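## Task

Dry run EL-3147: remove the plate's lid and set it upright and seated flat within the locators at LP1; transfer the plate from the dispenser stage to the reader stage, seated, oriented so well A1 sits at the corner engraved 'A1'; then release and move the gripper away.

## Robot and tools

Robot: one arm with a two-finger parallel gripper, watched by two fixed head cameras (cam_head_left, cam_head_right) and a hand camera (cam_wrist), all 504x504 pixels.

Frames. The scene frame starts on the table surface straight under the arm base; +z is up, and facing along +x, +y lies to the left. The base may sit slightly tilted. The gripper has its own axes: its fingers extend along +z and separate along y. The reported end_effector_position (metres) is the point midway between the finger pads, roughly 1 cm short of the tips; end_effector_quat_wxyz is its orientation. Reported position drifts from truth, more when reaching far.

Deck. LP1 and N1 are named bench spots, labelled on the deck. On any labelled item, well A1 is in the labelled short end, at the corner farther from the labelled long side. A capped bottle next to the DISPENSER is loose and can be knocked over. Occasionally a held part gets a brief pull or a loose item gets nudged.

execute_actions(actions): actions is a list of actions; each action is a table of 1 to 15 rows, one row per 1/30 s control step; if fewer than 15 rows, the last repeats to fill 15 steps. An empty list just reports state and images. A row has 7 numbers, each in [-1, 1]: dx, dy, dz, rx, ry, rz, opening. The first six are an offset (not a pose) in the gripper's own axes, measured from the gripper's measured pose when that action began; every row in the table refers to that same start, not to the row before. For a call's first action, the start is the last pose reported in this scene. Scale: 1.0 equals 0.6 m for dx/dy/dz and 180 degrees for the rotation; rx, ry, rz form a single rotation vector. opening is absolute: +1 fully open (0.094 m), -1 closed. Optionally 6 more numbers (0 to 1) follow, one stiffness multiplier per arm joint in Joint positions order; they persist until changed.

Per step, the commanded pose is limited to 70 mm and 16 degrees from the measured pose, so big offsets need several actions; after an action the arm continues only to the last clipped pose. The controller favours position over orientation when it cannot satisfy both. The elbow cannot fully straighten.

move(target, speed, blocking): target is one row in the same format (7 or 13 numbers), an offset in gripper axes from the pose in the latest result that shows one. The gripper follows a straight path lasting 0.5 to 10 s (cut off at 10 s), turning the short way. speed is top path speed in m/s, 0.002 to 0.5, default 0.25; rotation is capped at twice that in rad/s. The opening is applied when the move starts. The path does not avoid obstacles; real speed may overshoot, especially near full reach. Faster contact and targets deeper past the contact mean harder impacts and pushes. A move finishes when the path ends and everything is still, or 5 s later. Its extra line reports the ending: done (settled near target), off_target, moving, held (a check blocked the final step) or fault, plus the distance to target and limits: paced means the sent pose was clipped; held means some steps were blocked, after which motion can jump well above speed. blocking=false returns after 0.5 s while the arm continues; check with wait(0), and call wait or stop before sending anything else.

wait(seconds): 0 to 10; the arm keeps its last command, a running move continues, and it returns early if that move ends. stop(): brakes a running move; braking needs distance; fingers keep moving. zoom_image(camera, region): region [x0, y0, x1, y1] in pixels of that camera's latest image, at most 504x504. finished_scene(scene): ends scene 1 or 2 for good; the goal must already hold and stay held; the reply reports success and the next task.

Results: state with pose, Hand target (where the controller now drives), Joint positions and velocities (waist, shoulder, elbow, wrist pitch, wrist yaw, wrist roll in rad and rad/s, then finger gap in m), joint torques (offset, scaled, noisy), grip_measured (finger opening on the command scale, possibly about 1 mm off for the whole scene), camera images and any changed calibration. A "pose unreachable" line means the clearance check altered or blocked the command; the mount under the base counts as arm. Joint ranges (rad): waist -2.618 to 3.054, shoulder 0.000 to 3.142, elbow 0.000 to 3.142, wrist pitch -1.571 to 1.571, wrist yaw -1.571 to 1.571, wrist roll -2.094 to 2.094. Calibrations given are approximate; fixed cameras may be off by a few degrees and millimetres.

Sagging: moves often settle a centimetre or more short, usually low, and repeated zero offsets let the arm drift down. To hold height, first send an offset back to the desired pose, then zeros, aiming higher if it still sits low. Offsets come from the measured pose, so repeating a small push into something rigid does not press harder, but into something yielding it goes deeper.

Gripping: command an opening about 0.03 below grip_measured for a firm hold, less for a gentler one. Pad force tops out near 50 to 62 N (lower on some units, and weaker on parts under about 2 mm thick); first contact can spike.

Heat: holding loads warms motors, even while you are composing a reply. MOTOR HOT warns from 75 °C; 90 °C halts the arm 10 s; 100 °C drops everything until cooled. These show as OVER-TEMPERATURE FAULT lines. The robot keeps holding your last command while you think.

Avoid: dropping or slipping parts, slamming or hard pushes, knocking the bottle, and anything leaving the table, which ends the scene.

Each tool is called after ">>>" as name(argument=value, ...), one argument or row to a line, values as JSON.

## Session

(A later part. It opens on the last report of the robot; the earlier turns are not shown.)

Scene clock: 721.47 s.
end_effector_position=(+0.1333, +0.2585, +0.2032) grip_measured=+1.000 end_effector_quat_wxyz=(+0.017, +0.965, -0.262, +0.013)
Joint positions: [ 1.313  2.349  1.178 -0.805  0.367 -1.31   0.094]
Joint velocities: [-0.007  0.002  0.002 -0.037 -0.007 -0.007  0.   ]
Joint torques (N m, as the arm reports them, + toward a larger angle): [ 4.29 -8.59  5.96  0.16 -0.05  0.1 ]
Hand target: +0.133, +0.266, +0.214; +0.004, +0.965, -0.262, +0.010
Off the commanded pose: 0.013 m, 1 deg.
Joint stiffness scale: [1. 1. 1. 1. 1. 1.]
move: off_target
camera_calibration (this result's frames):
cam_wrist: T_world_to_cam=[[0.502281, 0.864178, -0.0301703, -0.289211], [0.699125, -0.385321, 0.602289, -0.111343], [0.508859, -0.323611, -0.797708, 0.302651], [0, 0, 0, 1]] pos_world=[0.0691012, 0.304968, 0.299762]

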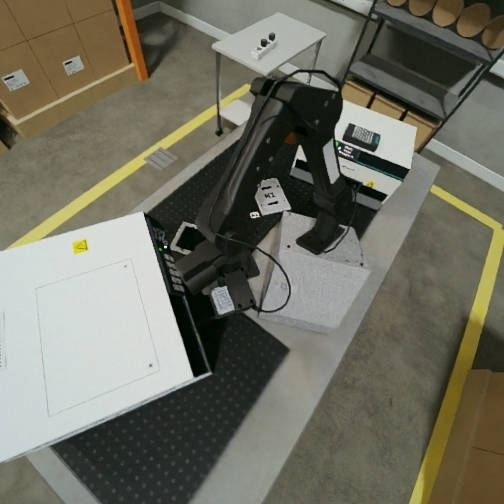

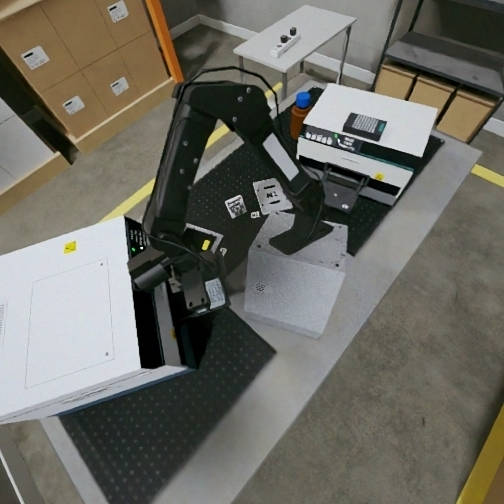

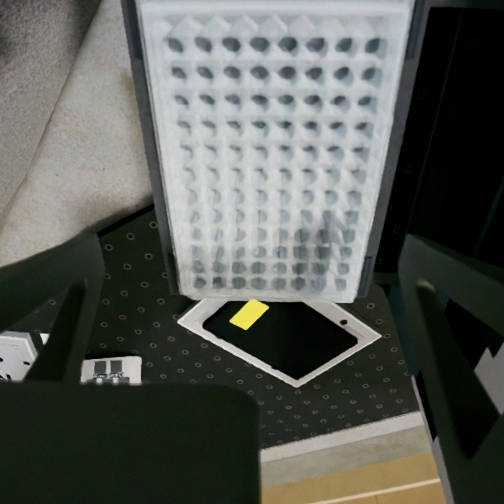

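>>> zoom_image(
  camera="cam_wrist",
  region=[140,220,400,320],
)

>>> move(
  target=[0.27,0.12,-0.11,0.008,0,0.12,1],
  speed=0.3,
)

Region (140, 220, 400, 320) of cam_wrist's 504x504 image, scaled by 1.938, with more detail than that image has; it fills the top 194 rows of this view, and the rest is white.

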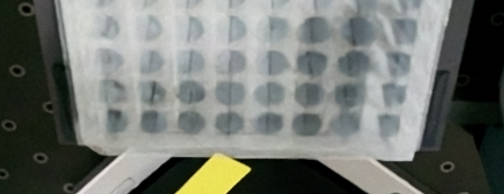

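Scene clock: 727.30 s.
end_effector_position=(+0.2339, +0.1181, +0.2726) grip_measured=+1.000 end_effector_quat_wxyz=(+0.004, +0.897, -0.441, +0.018)
Joint positions: [ 0.942  1.802  1.046 -1.035  0.489 -1.325  0.094]
Joint velocities: [ 0.017  0.002 -0.007 -0.037 -0.037  0.022  0.   ]
Joint torques (N m, as the arm reports them, + toward a larger angle): [ 3.32 -5.75  5.42  0.35  0.02  0.03]
Hand target: +0.235, +0.116, +0.279; +0.000, +0.899, -0.438, +0.020
Off the commanded pose: 0.004 m, 0 deg.
Joint stiffness scale: [1. 1. 1. 1. 1. 1.]
move: done
camera_calibration (this result's frames):
cam_wrist: T_world_to_cam=[[0.788151, 0.61547, 0.00396361, -0.263072], [0.487932, -0.628729, 0.605494, -0.200242], [0.375155, -0.475286, -0.79584, 0.310103], [0, 0, 0, 1]] pos_world=[0.188708, 0.183403, 0.369081]

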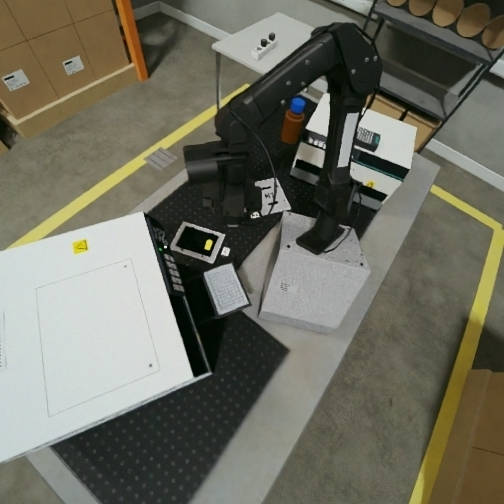

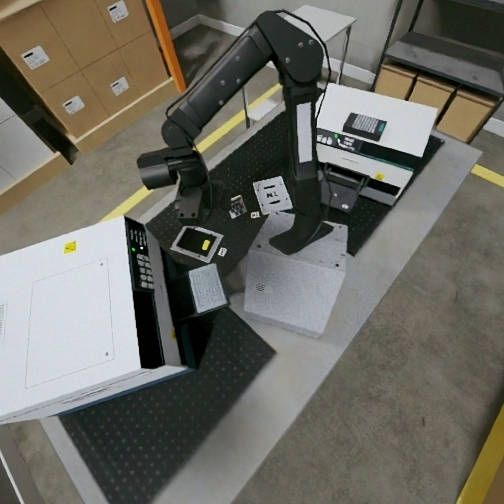

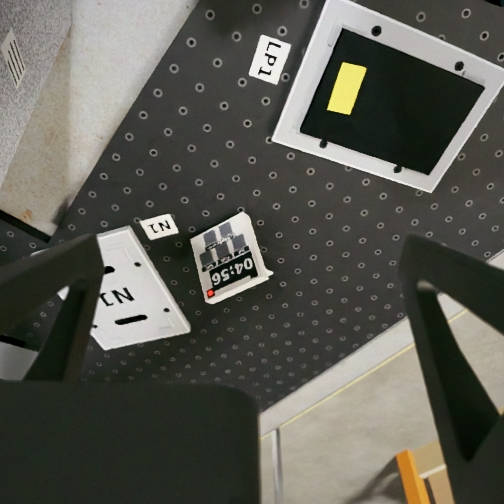

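>>> zoom_image(
  camera="cam_head_left",
  region=[160,210,270,330],
)

>>> zoom_image(
  camera="cam_head_right",
  region=[160,220,250,330],
)

Region (160, 210, 270, 330) of cam_head_left's 504x504 image, scaled by 4.200, with more detail than that image has; it fills the left 462 columns of this view, and the rest is white.

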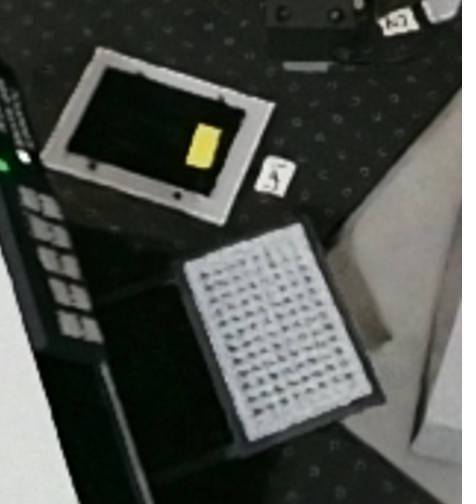

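Region (160, 220, 250, 330) of cam_head_right's 504x504 image, scaled by 4.582, with more detail than that image has; it fills the left 412 columns of this view, and the rest is white.

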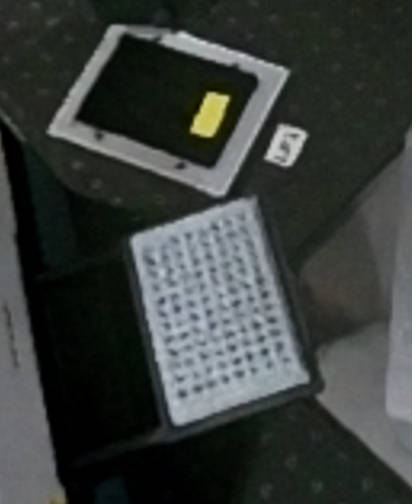

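The plate is seated on the reader stage, the lid is on LP1, and the arm is clear.

>>> finished_scene(
  scene=2,
)

The scene is finished: the task was done.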